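# Remove mat from pet tent, lay it flat

## Task

Pull the mat out of the pet tent and leave it lying flat on the table, with the tent standing upright and the corners of its floor resting on the tabletop. Dropping the mat into position is allowed. Nothing may depend on the robot to stay in place at the end: release everything and move both grippers away.

## Robot and tools

Robot: two six-joint arms, left_arm and right_arm, each ending in a parallel two-finger gripper. The names do not tell you which side of an image an arm appears on.

Scene frame: a single frame shared by both arms. The origin sits on the tabletop midway between the arms. +x points out across the table, +z points up, and left_arm is mounted on the +y side. Gripper positions are in metres and orientations are quaternions in w,x,y,z order. The reported hand position can be off, more so when the arm is stretched far. In the gripper's own axes the fingers point along +z and close along y. The reported point lies between the pads, roughly 1 cm behind the fingertips.

Row layout: every command row holds 14 numbers, even when only one arm moves. The first seven belong to left_arm: waist, shoulder, elbow, wrist pitch, wrist yaw, wrist roll (joint angles in radians, absolute targets, not offsets), then the gripper opening. The next seven are the same for right_arm. Use this joint order and no other. Stated joint ranges in radians: waist -2.618 to 3.054, shoulder 0.000 to 3.142, elbow 0.000 to 3.142, wrist pitch -1.571 to 1.571, wrist yaw -1.571 to 1.571, wrist roll -2.094 to 2.094. The true end of a joint can differ from these by up to 0.036 either way. A target more than 0.036 beyond a stated end, and also beyond the joint's current angle, gets the call refused. A target past the real end is clipped there, and the result then prints "joint sent to its limit"; the absence of that line does not prove there is more room. Gripper opening runs from -1 (closed) to +1 (fully open).

Tools:
- execute_actions(actions): a list of actions run one after another. Each action is a table of at most 15 rows; each row is applied for one control step of 1/30 s, and if fewer than 15 rows are given the last row is repeated to fill the action. An empty list only returns the current state and images.
- move(target, speed, blocking): target is a single 14-number row of absolute joint angles and openings. Every joint is interpolated so all finish together, so grippers trace curves. speed (rad/s, 0.01 to 2, default 0.5) caps the joint with the longest travel. Paths last between 0.5 and 10 s; a longer one is cut off at 10 s before reaching the target. Finger values are sent at the start. Moves ignore obstacles and the other arm. With blocking=false the result comes back after 0.5 s while motion continues; until a result shows the move ended, other moves and execute_actions are refused, so use wait or stop first. The extra "move:" line reports the ending (done, off_target, moving, held, fault), limits=held or limits=none, and each arm's joint farthest from its target.
- wait(seconds): 0 to 10 s, arms hold their last command; returns early if a running move ends.
- stop(): brakes a running move; braking needs space, more when fast. Fingers keep moving.
- zoom_image(camera, region): a closer look at [x0, y0, x1, y1] pixels of a camera's latest image, region at most 504 by 504. Cameras: cam_head_left, cam_head_right, cam_high, cam_low, cam_left_wrist, cam_right_wrist, all 672x504.
- finished_scene(scene): ends the current scene irreversibly and reports success; call it only after the task is complete and stable.

Reading results: each result prints gripper poses per arm, Joint positions and Joint velocities per arm (six angles plus the finger opening in metres, 0.093 open to 0.000 closed, about the pad gap when nothing is held), "Joint targets" (the angles joints are currently being driven to, which may change on their own), and grip_measured (motor position on the -1..+1 scale). Pads meet near -0.94 and each millimetre of object width adds about 0.0208; each gripper has a fixed offset up to about 0.02. On a held rigid object the opening can read up to 12 mm below its width. "joint command not followed" means a clearance check altered some joint targets. FAULT or OVER-TEMPERATURE FAULT lines mean an arm was stopped.

Motion limits: each step a joint's target is kept within a lead of its measured angle (waist 0.202, shoulder 0.258, elbow 0.238, wrist pitch 0.573, wrist yaw and roll 0.522 rad), and targets that would move a gripper more than 70 mm in one step are scaled back. Far targets therefore need several actions; an unfinished move may stall, so resend the remainder. To keep a joint still, resend its Joint targets value. Friction can leave a joint up to about 0.031 rad short, and smaller changes may do nothing.

Gripping: fingers follow the motor via a spring and stop on contact while grip_measured keeps heading to your number. Sending a number further below the contact reading squeezes harder, up to roughly 50 to 62 N per pad (less on thin parts). Keep sending the same closing number to hold. Cloth like the mat is soft, so readings sit further below its thickness.

Cautions: nothing rigid may leave the table; the tent must stay upright. Avoid fast contacts and targets far beyond a contact, which press hard. Keep the arms from colliding or pushing each other. Holding loads heats motors: MOTOR HOT appears at 75 °C, 90 °C stops that arm for 10 s, 100 °C makes it go limp and drop. Loose objects may occasionally be nudged by outside pushes. Finish by opening both grippers and lifting them away from the mat and tent.

Each tool is called as name(argument=value, ...), one argument or row to a line, values as JSON.

## Session

execute_actions(
  actions=[],
)

Scene clock: 0.00 s.
left_arm: end_effector_position=(+0.3605, +0.3697, +0.4049) grip_measured=+1.000 end_effector_quat_wxyz=(+0.706, -0.051, +0.704, +0.056) | right_arm: end_effector_position=(+0.3581, -0.3863, +0.4030) grip_measured=+0.982 end_effector_quat_wxyz=(+0.704, +0.063, +0.704, -0.070)
Joint names: [waist, shoulder, elbow, wrist pitch, wrist yaw, wrist roll]
Joint positions: left_arm=[-0.005  1.038  1.051 -0.009 -0.001  0.007  0.093] | right_arm=[ 0.008  1.035  1.044 -0.008 -0.005 -0.01   0.092]
Joint velocities: left_arm=[0.002 0.007 0.002 0.007 0.007 0.051 0.   ] | right_arm=[-0.012  0.002  0.007  0.051  0.051  0.007  0.   ]
Motor temperatures (°C, as the motors report them): left_arm=[19 16 19 17 17 19] | right_arm=[20 20 17 17 17 18]
Joint targets: left_arm=[-0.005 1.038 1.051 -0.009 -0.001 0.007] | right_arm=[0.008 1.035 1.044 -0.008 -0.005 -0.010]

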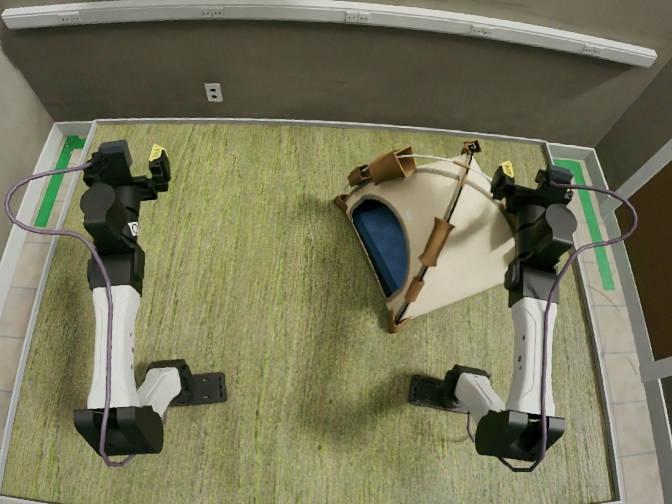

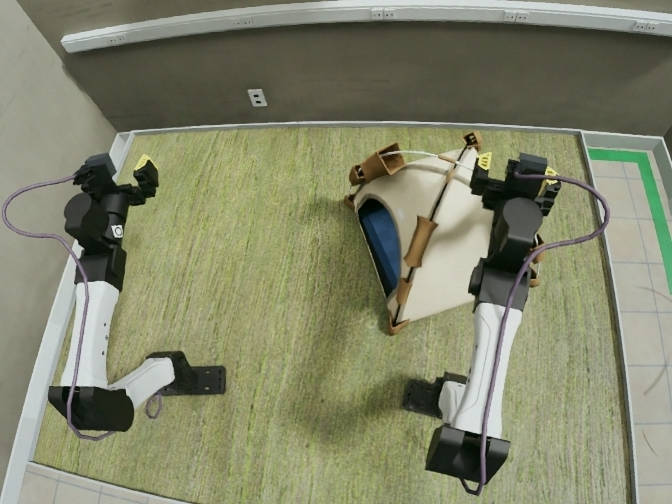

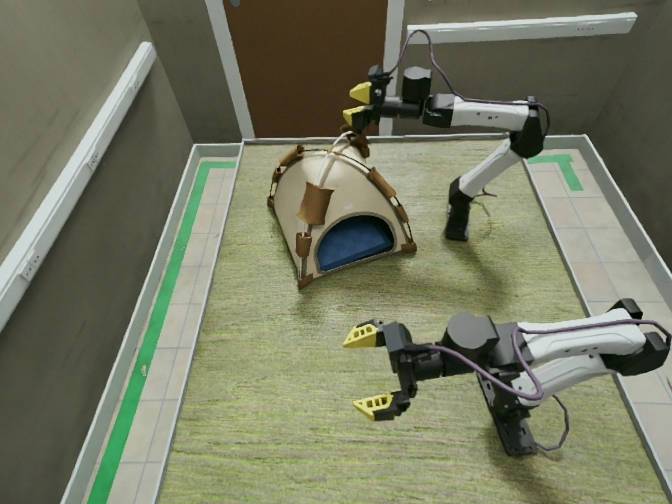

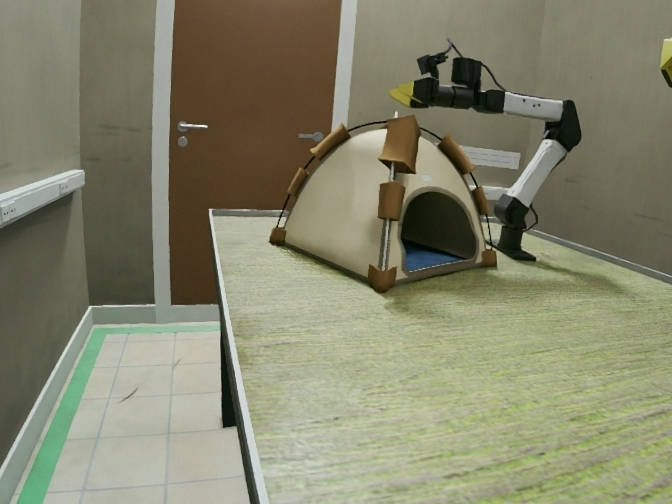

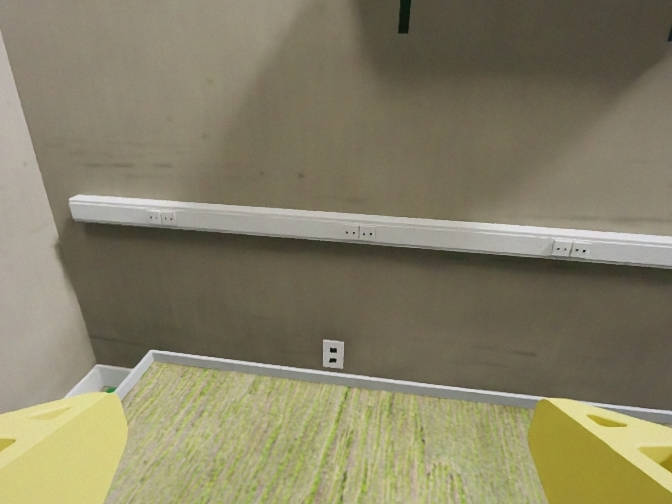

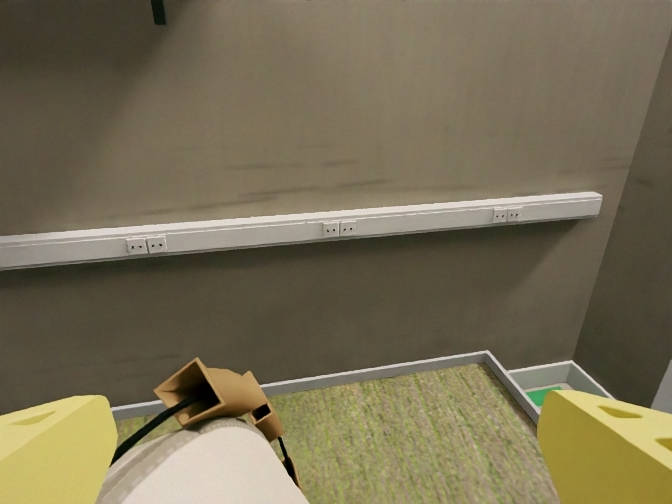

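zoom_image(
  camera="cam_high",
  region=[240,120,480,300],
)

zoom_image(
  camera="cam_head_left",
  region=[300,130,580,350],
)

move(
  target=[-0.6,1.6,1.051,-0.6,0,0,1,0.008,1.035,1.044,-0.008,-0.005,-0.01,1],
  speed=0.8,
)

Region (240, 120, 480, 300) of cam_high's 672x504 image, scaled by 2.100, with more detail than that image has; it fills the top 378 rows of this view, and the rest is white.

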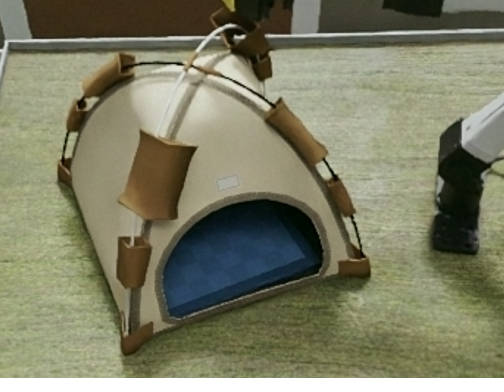

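Region (300, 130, 580, 350) of cam_head_left's 672x504 image, scaled by 1.800, with more detail than that image has; it fills the top 396 rows of this view, and the rest is white.

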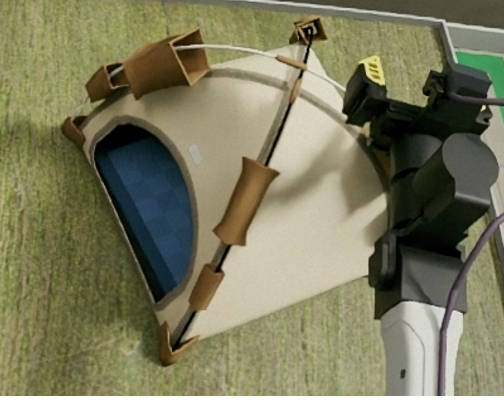

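Scene clock: 2.37 s.
left_arm: end_effector_position=(+0.3268, +0.1550, +0.0805) grip_measured=+1.000 end_effector_quat_wxyz=(+0.211, +0.218, +0.952, -0.048) | right_arm: end_effector_position=(+0.3581, -0.3863, +0.4030) grip_measured=+0.982 end_effector_quat_wxyz=(+0.704, +0.063, +0.704, -0.070)
Joint names: [waist, shoulder, elbow, wrist pitch, wrist yaw, wrist roll]
Joint positions: left_arm=[-0.597  1.602  1.051 -0.584  0.003  0.007  0.093] | right_arm=[ 0.008  1.035  1.044 -0.008 -0.005 -0.01   0.092]
Joint velocities: left_arm=[-0.007 -0.002 -0.002  0.007 -0.007 -0.022  0.   ] | right_arm=[-0.017 -0.007 -0.002 -0.051 -0.022 -0.022 -0.001]
Motor temperatures (°C, as the motors report them): left_arm=[19 17 20 18 17 19] | right_arm=[20 20 18 17 17 18]
Joint targets: left_arm=[-0.600 1.600 1.051 -0.600 -0.000 0.000] | right_arm=[0.008 1.035 1.044 -0.008 -0.005 -0.010]
move: done; limits=none; left_arm: farthest joint: the wrist pitch, 0.016 radians from its target (0.591 radians at the start); right_arm: farthest joint: the waist, 0.000 radians from its target (0.000 radians at the start)

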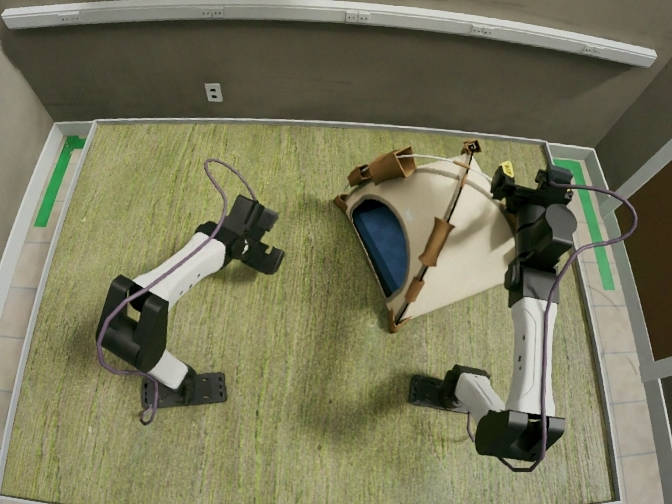

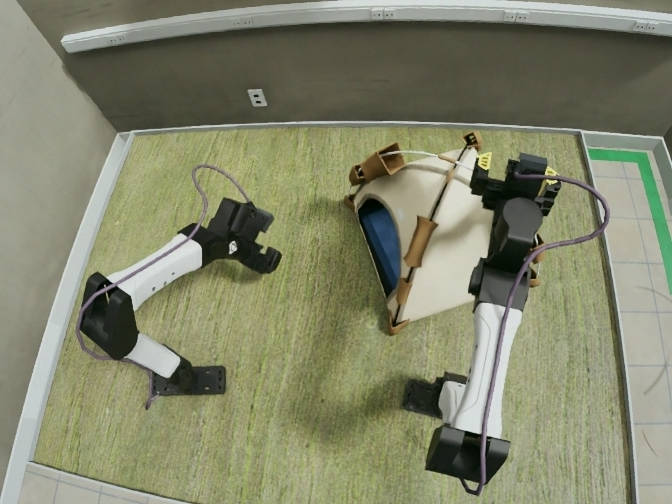

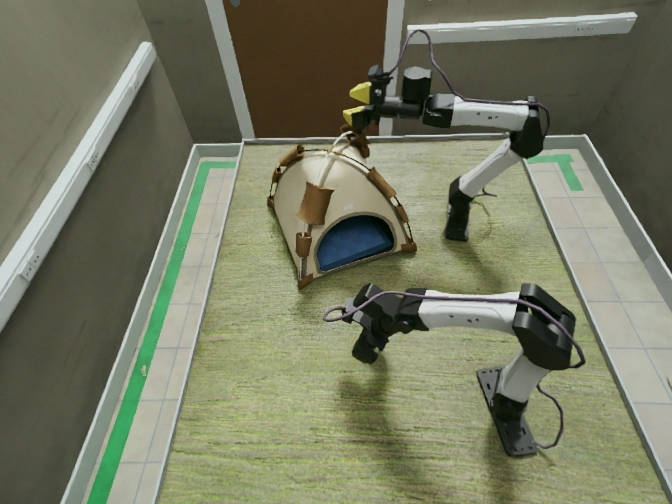

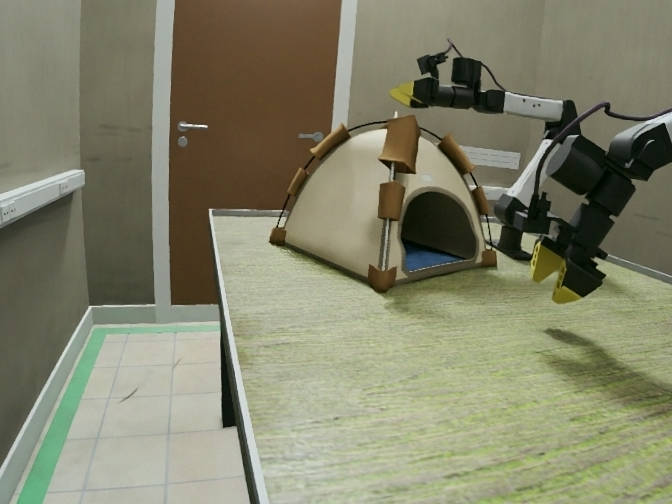

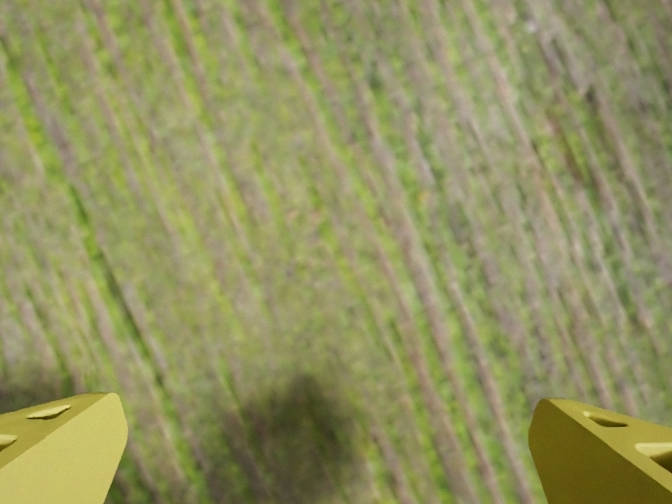

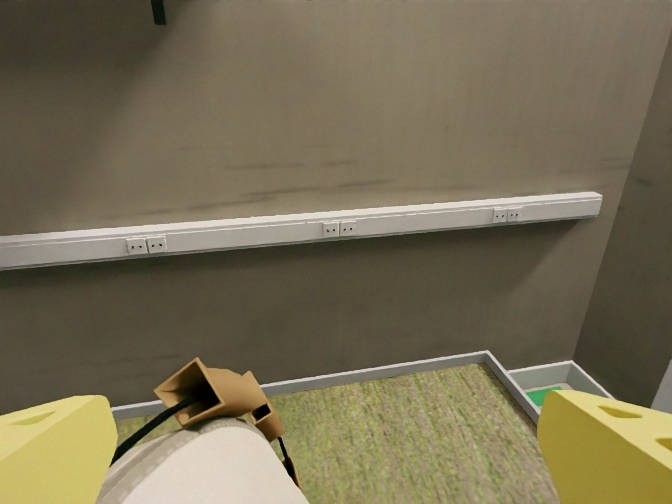

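move(
  target=[-1.05,1.433,0.694,0.239,0,0,1,0.008,1.035,1.044,-0.008,-0.005,-0.01,1],
  speed=0.8,
)

Scene clock: 5.93 s.
left_arm: end_effector_position=(+0.2572, -0.0117, +0.1346) grip_measured=+1.000 end_effector_quat_wxyz=(+0.452, +0.375, +0.781, -0.213) | right_arm: end_effector_position=(+0.3581, -0.3863, +0.4030) grip_measured=+0.982 end_effector_quat_wxyz=(+0.704, +0.063, +0.704, -0.070)
Joint names: [waist, shoulder, elbow, wrist pitch, wrist yaw, wrist roll]
Joint positions: left_arm=[-1.041  1.45   0.715  0.211  0.001  0.007  0.093] | right_arm=[ 0.008  1.035  1.044 -0.008 -0.005 -0.01   0.092]
Joint velocities: left_arm=[-0.002  0.002 -0.012  0.037  0.007  0.007  0.   ] | right_arm=[ 0.002 -0.012 -0.002 -0.022  0.066  0.007 -0.   ]
Motor temperatures (°C, as the motors report them): left_arm=[19 17 20 18 17 19] | right_arm=[20 21 19 19 17 18]
Joint targets: left_arm=[-1.050 1.433 0.694 0.239 0.000 -0.000] | right_arm=[0.008 1.035 1.044 -0.008 -0.005 -0.010]
move: off_target (left_arm); limits=none; left_arm: farthest joint: the wrist pitch, 0.028 radians from its target (0.824 radians at the start); right_arm: farthest joint: the waist, 0.000 radians from its target (0.000 radians at the start)

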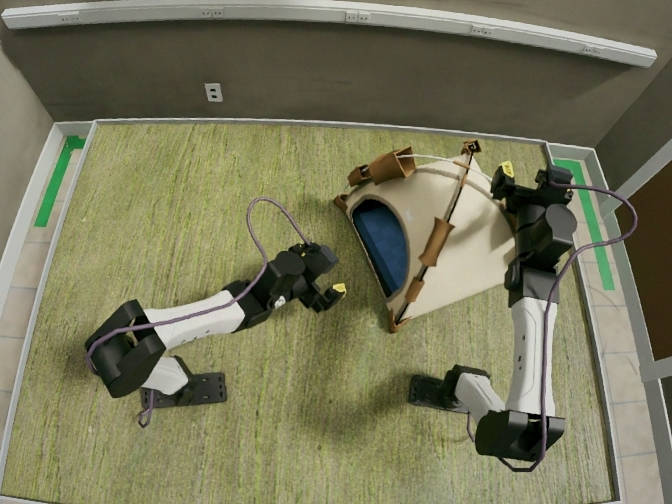

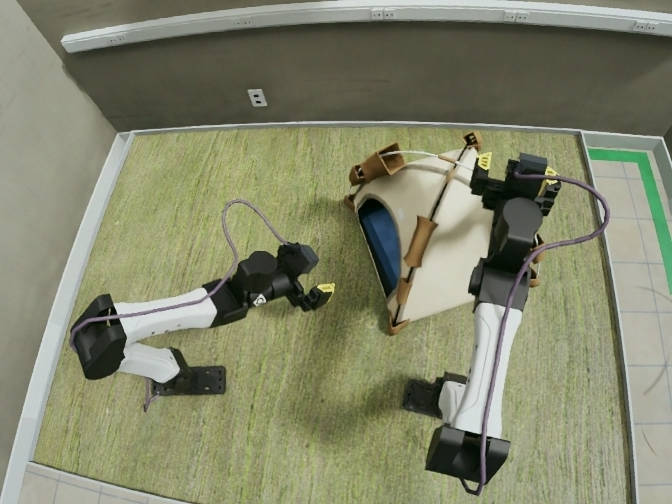

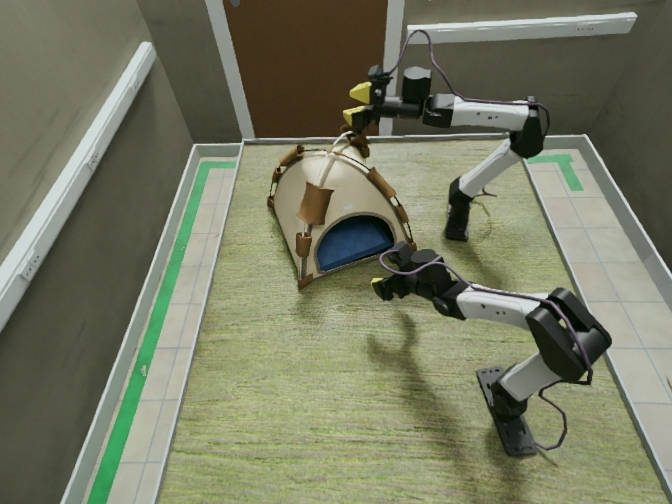

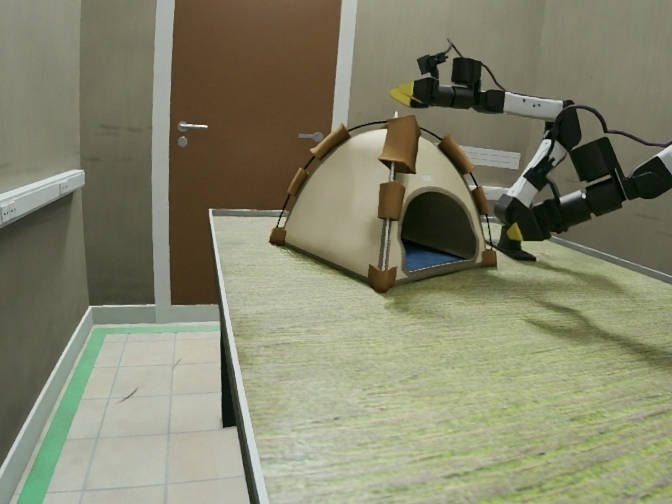

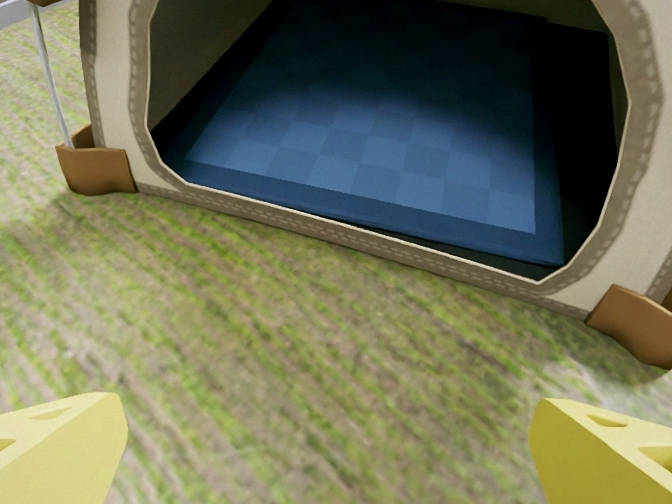

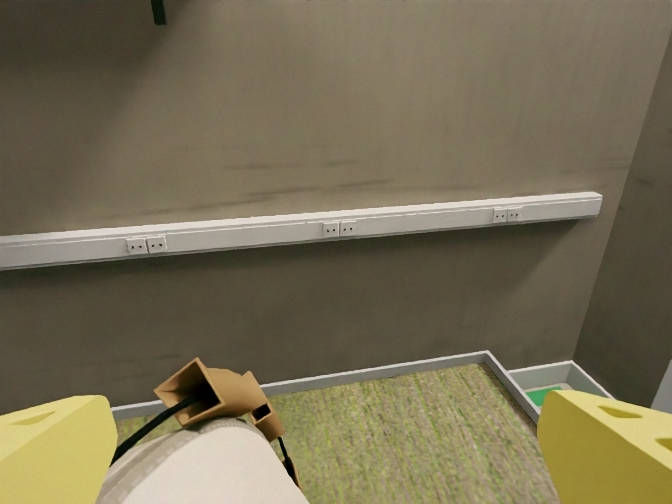

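zoom_image(
  camera="cam_left_wrist",
  region=[300,120,672,360],
)

zoom_image(
  camera="cam_low",
  region=[360,190,520,300],
)

Region (300, 120, 672, 360) of cam_left_wrist's 672x504 image, scaled by 1.355, with more detail than that image has; it fills the top 325 rows of this view, and the rest is white.

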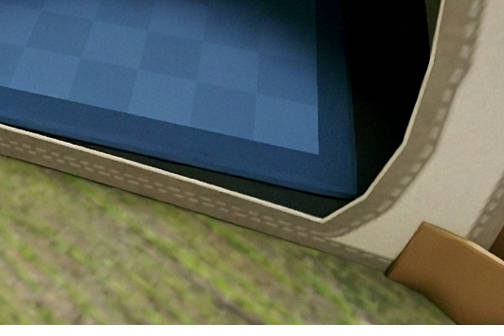

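Region (360, 190, 520, 300) of cam_low's 672x504 image, scaled by 3.150, with more detail than that image has; it fills the top 346 rows of this view, and the rest is white.

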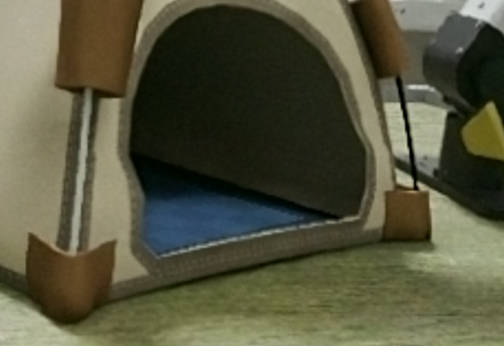

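move(
  target=[-1.24,1.774,1.12,-0.134,0,0,0.4,0.008,1.035,1.044,-0.008,-0.005,-0.01,1],
  speed=0.6,
)

Scene clock: 10.17 s.
left_arm: end_effector_position=(+0.2138, -0.1002, +0.0934) grip_measured=+0.403 end_effector_quat_wxyz=(+0.325, +0.478, +0.792, -0.193) | right_arm: end_effector_position=(+0.3581, -0.3863, +0.4030) grip_measured=+0.982 end_effector_quat_wxyz=(+0.704, +0.063, +0.704, -0.070)
Joint names: [waist, shoulder, elbow, wrist pitch, wrist yaw, wrist roll]
Joint positions: left_arm=[-1.234  1.766  1.092 -0.12  -0.     0.007  0.065] | right_arm=[ 0.008  1.035  1.044 -0.008 -0.005 -0.01   0.092]
Joint velocities: left_arm=[ 0.007 -0.022 -0.007 -0.081 -0.007 -0.051  0.   ] | right_arm=[ 0.002  0.002  0.002 -0.022 -0.022 -0.022  0.   ]
Motor temperatures (°C, as the motors report them): left_arm=[19 18 21 19 17 19] | right_arm=[20 21 19 20 17 18]
Joint targets: left_arm=[-1.240 1.774 1.120 -0.134 -0.000 0.000] | right_arm=[0.008 1.035 1.044 -0.008 -0.005 -0.010]
move: off_target (left_arm); limits=none; left_arm: farthest joint: the elbow, 0.028 radians from its target (0.405 radians at the start); right_arm: farthest joint: the waist, 0.000 radians from its target (0.000 radians at the start)

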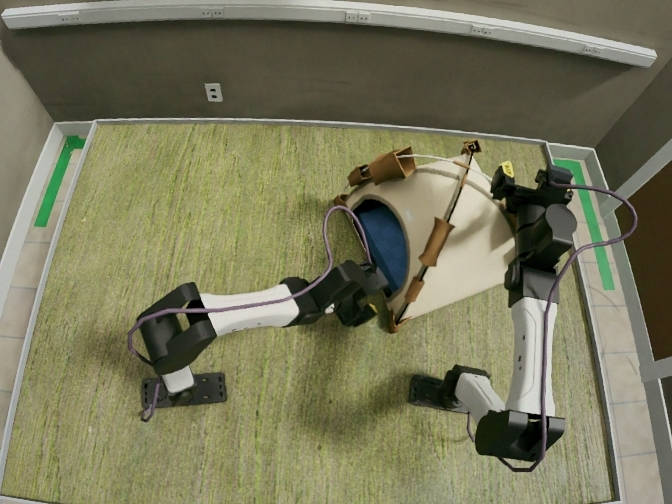

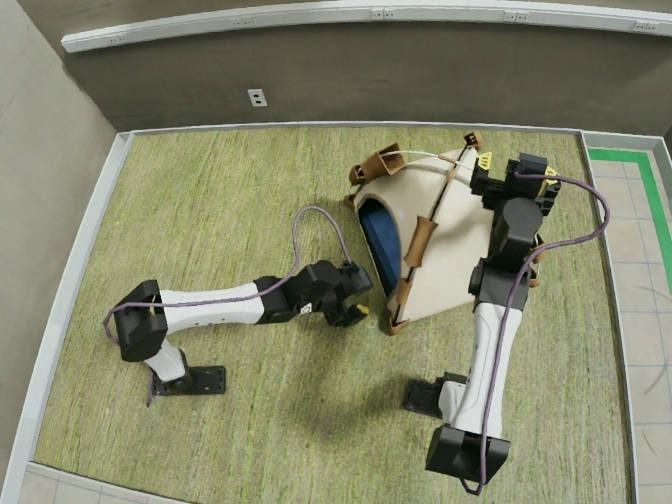

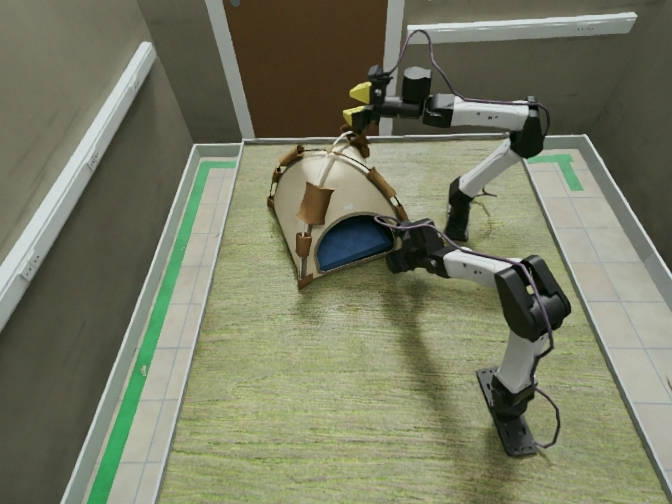

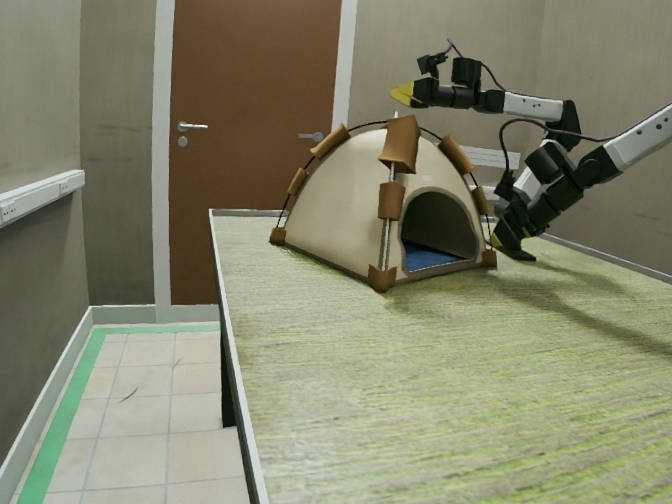

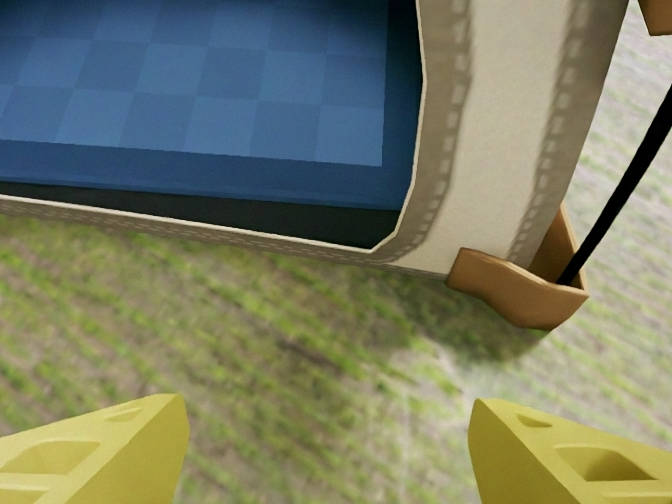

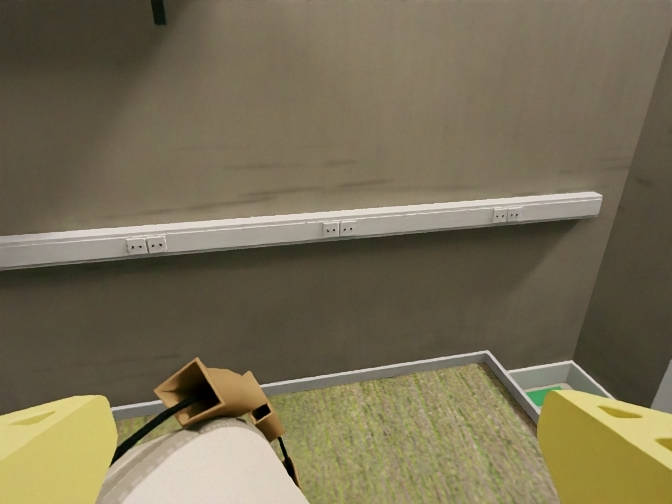

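move(
  target=[-1.17,2.379,2.14,-0.85,0,1.5,-0.1,0.008,1.035,1.044,-0.008,-0.005,-0.01,1],
  speed=0.7,
)

Scene clock: 14.80 s.
left_arm: end_effector_position=(+0.2903, -0.1752, +0.0785) grip_measured=-0.097 end_effector_quat_wxyz=(+0.231, +0.924, +0.300, +0.055) | right_arm: end_effector_position=(+0.3581, -0.3863, +0.4030) grip_measured=+0.982 end_effector_quat_wxyz=(+0.704, +0.063, +0.704, -0.070)
Joint names: [waist, shoulder, elbow, wrist pitch, wrist yaw, wrist roll]
Joint positions: left_arm=[-1.178  2.369  2.112 -0.835 -0.     1.491  0.041] | right_arm=[ 0.008  1.035  1.044 -0.008 -0.005 -0.01   0.092]
Joint velocities: left_arm=[ 0.007  0.007  0.012 -0.007 -0.037  0.007  0.   ] | right_arm=[ 0.007  0.002 -0.017  0.095  0.095  0.007 -0.   ]
Motor temperatures (°C, as the motors report them): left_arm=[19 20 22 19 17 19] | right_arm=[20 21 20 21 17 18]
Joint targets: left_arm=[-1.170 2.379 2.140 -0.850 -0.000 1.500] | right_arm=[0.008 1.035 1.044 -0.008 -0.005 -0.010]
move: off_target (left_arm); limits=none; left_arm: farthest joint: the elbow, 0.028 radians from its target (1.048 radians at the start); right_arm: farthest joint: the waist, 0.000 radians from its target (0.000 radians at the start)

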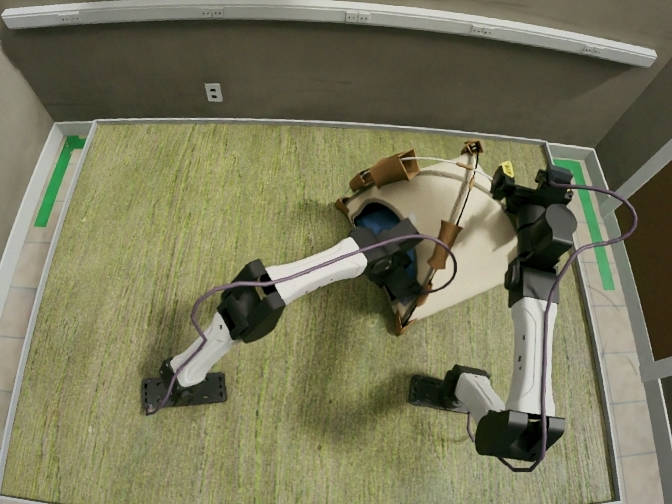

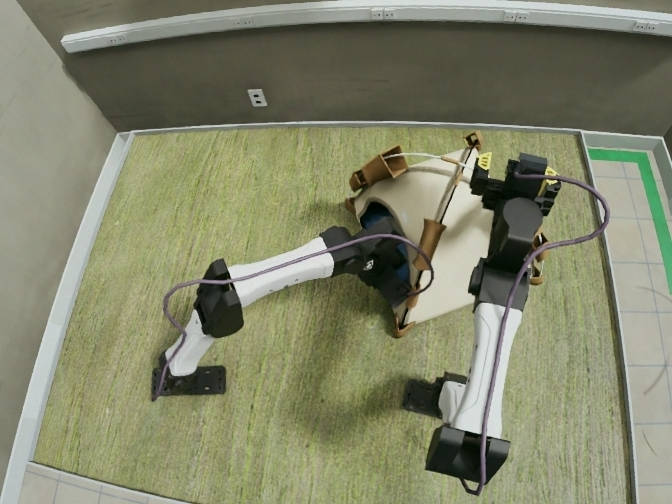

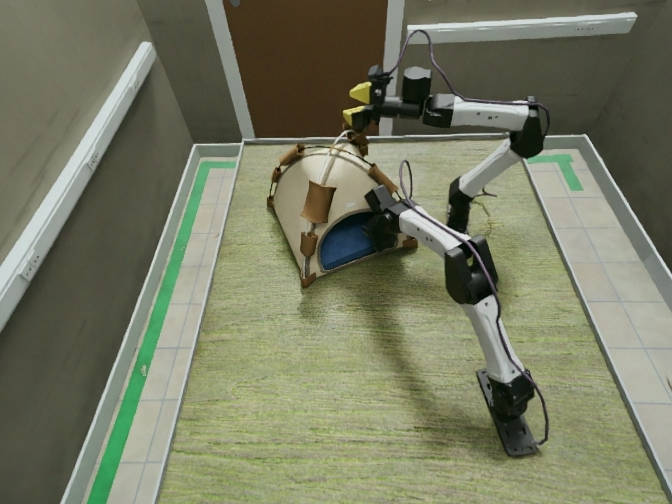

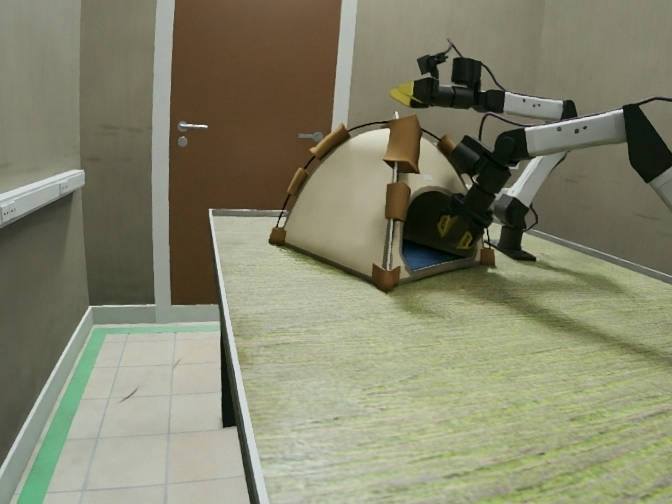

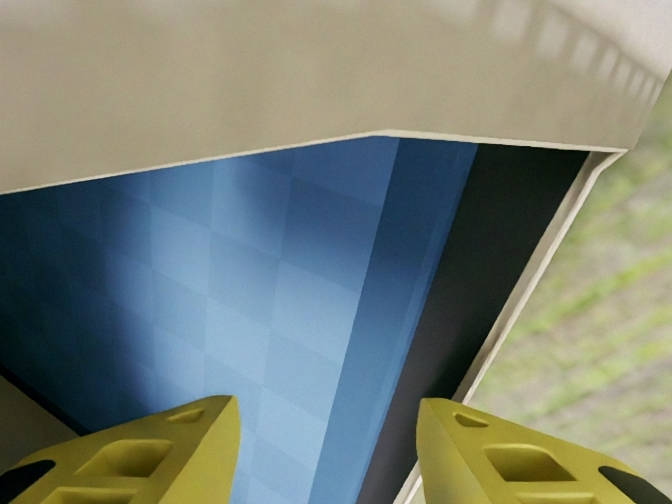

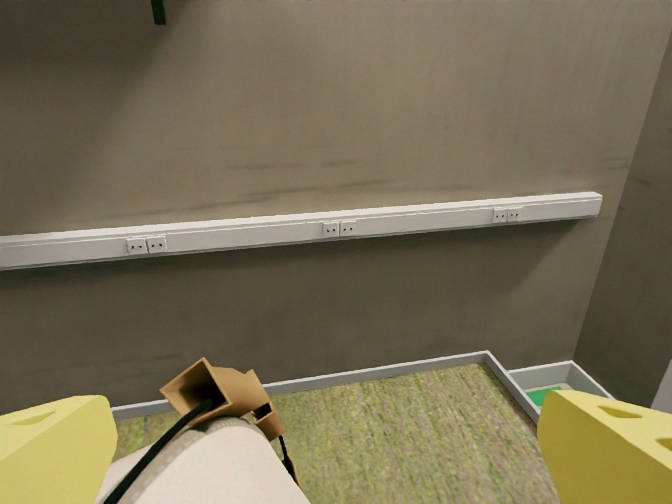

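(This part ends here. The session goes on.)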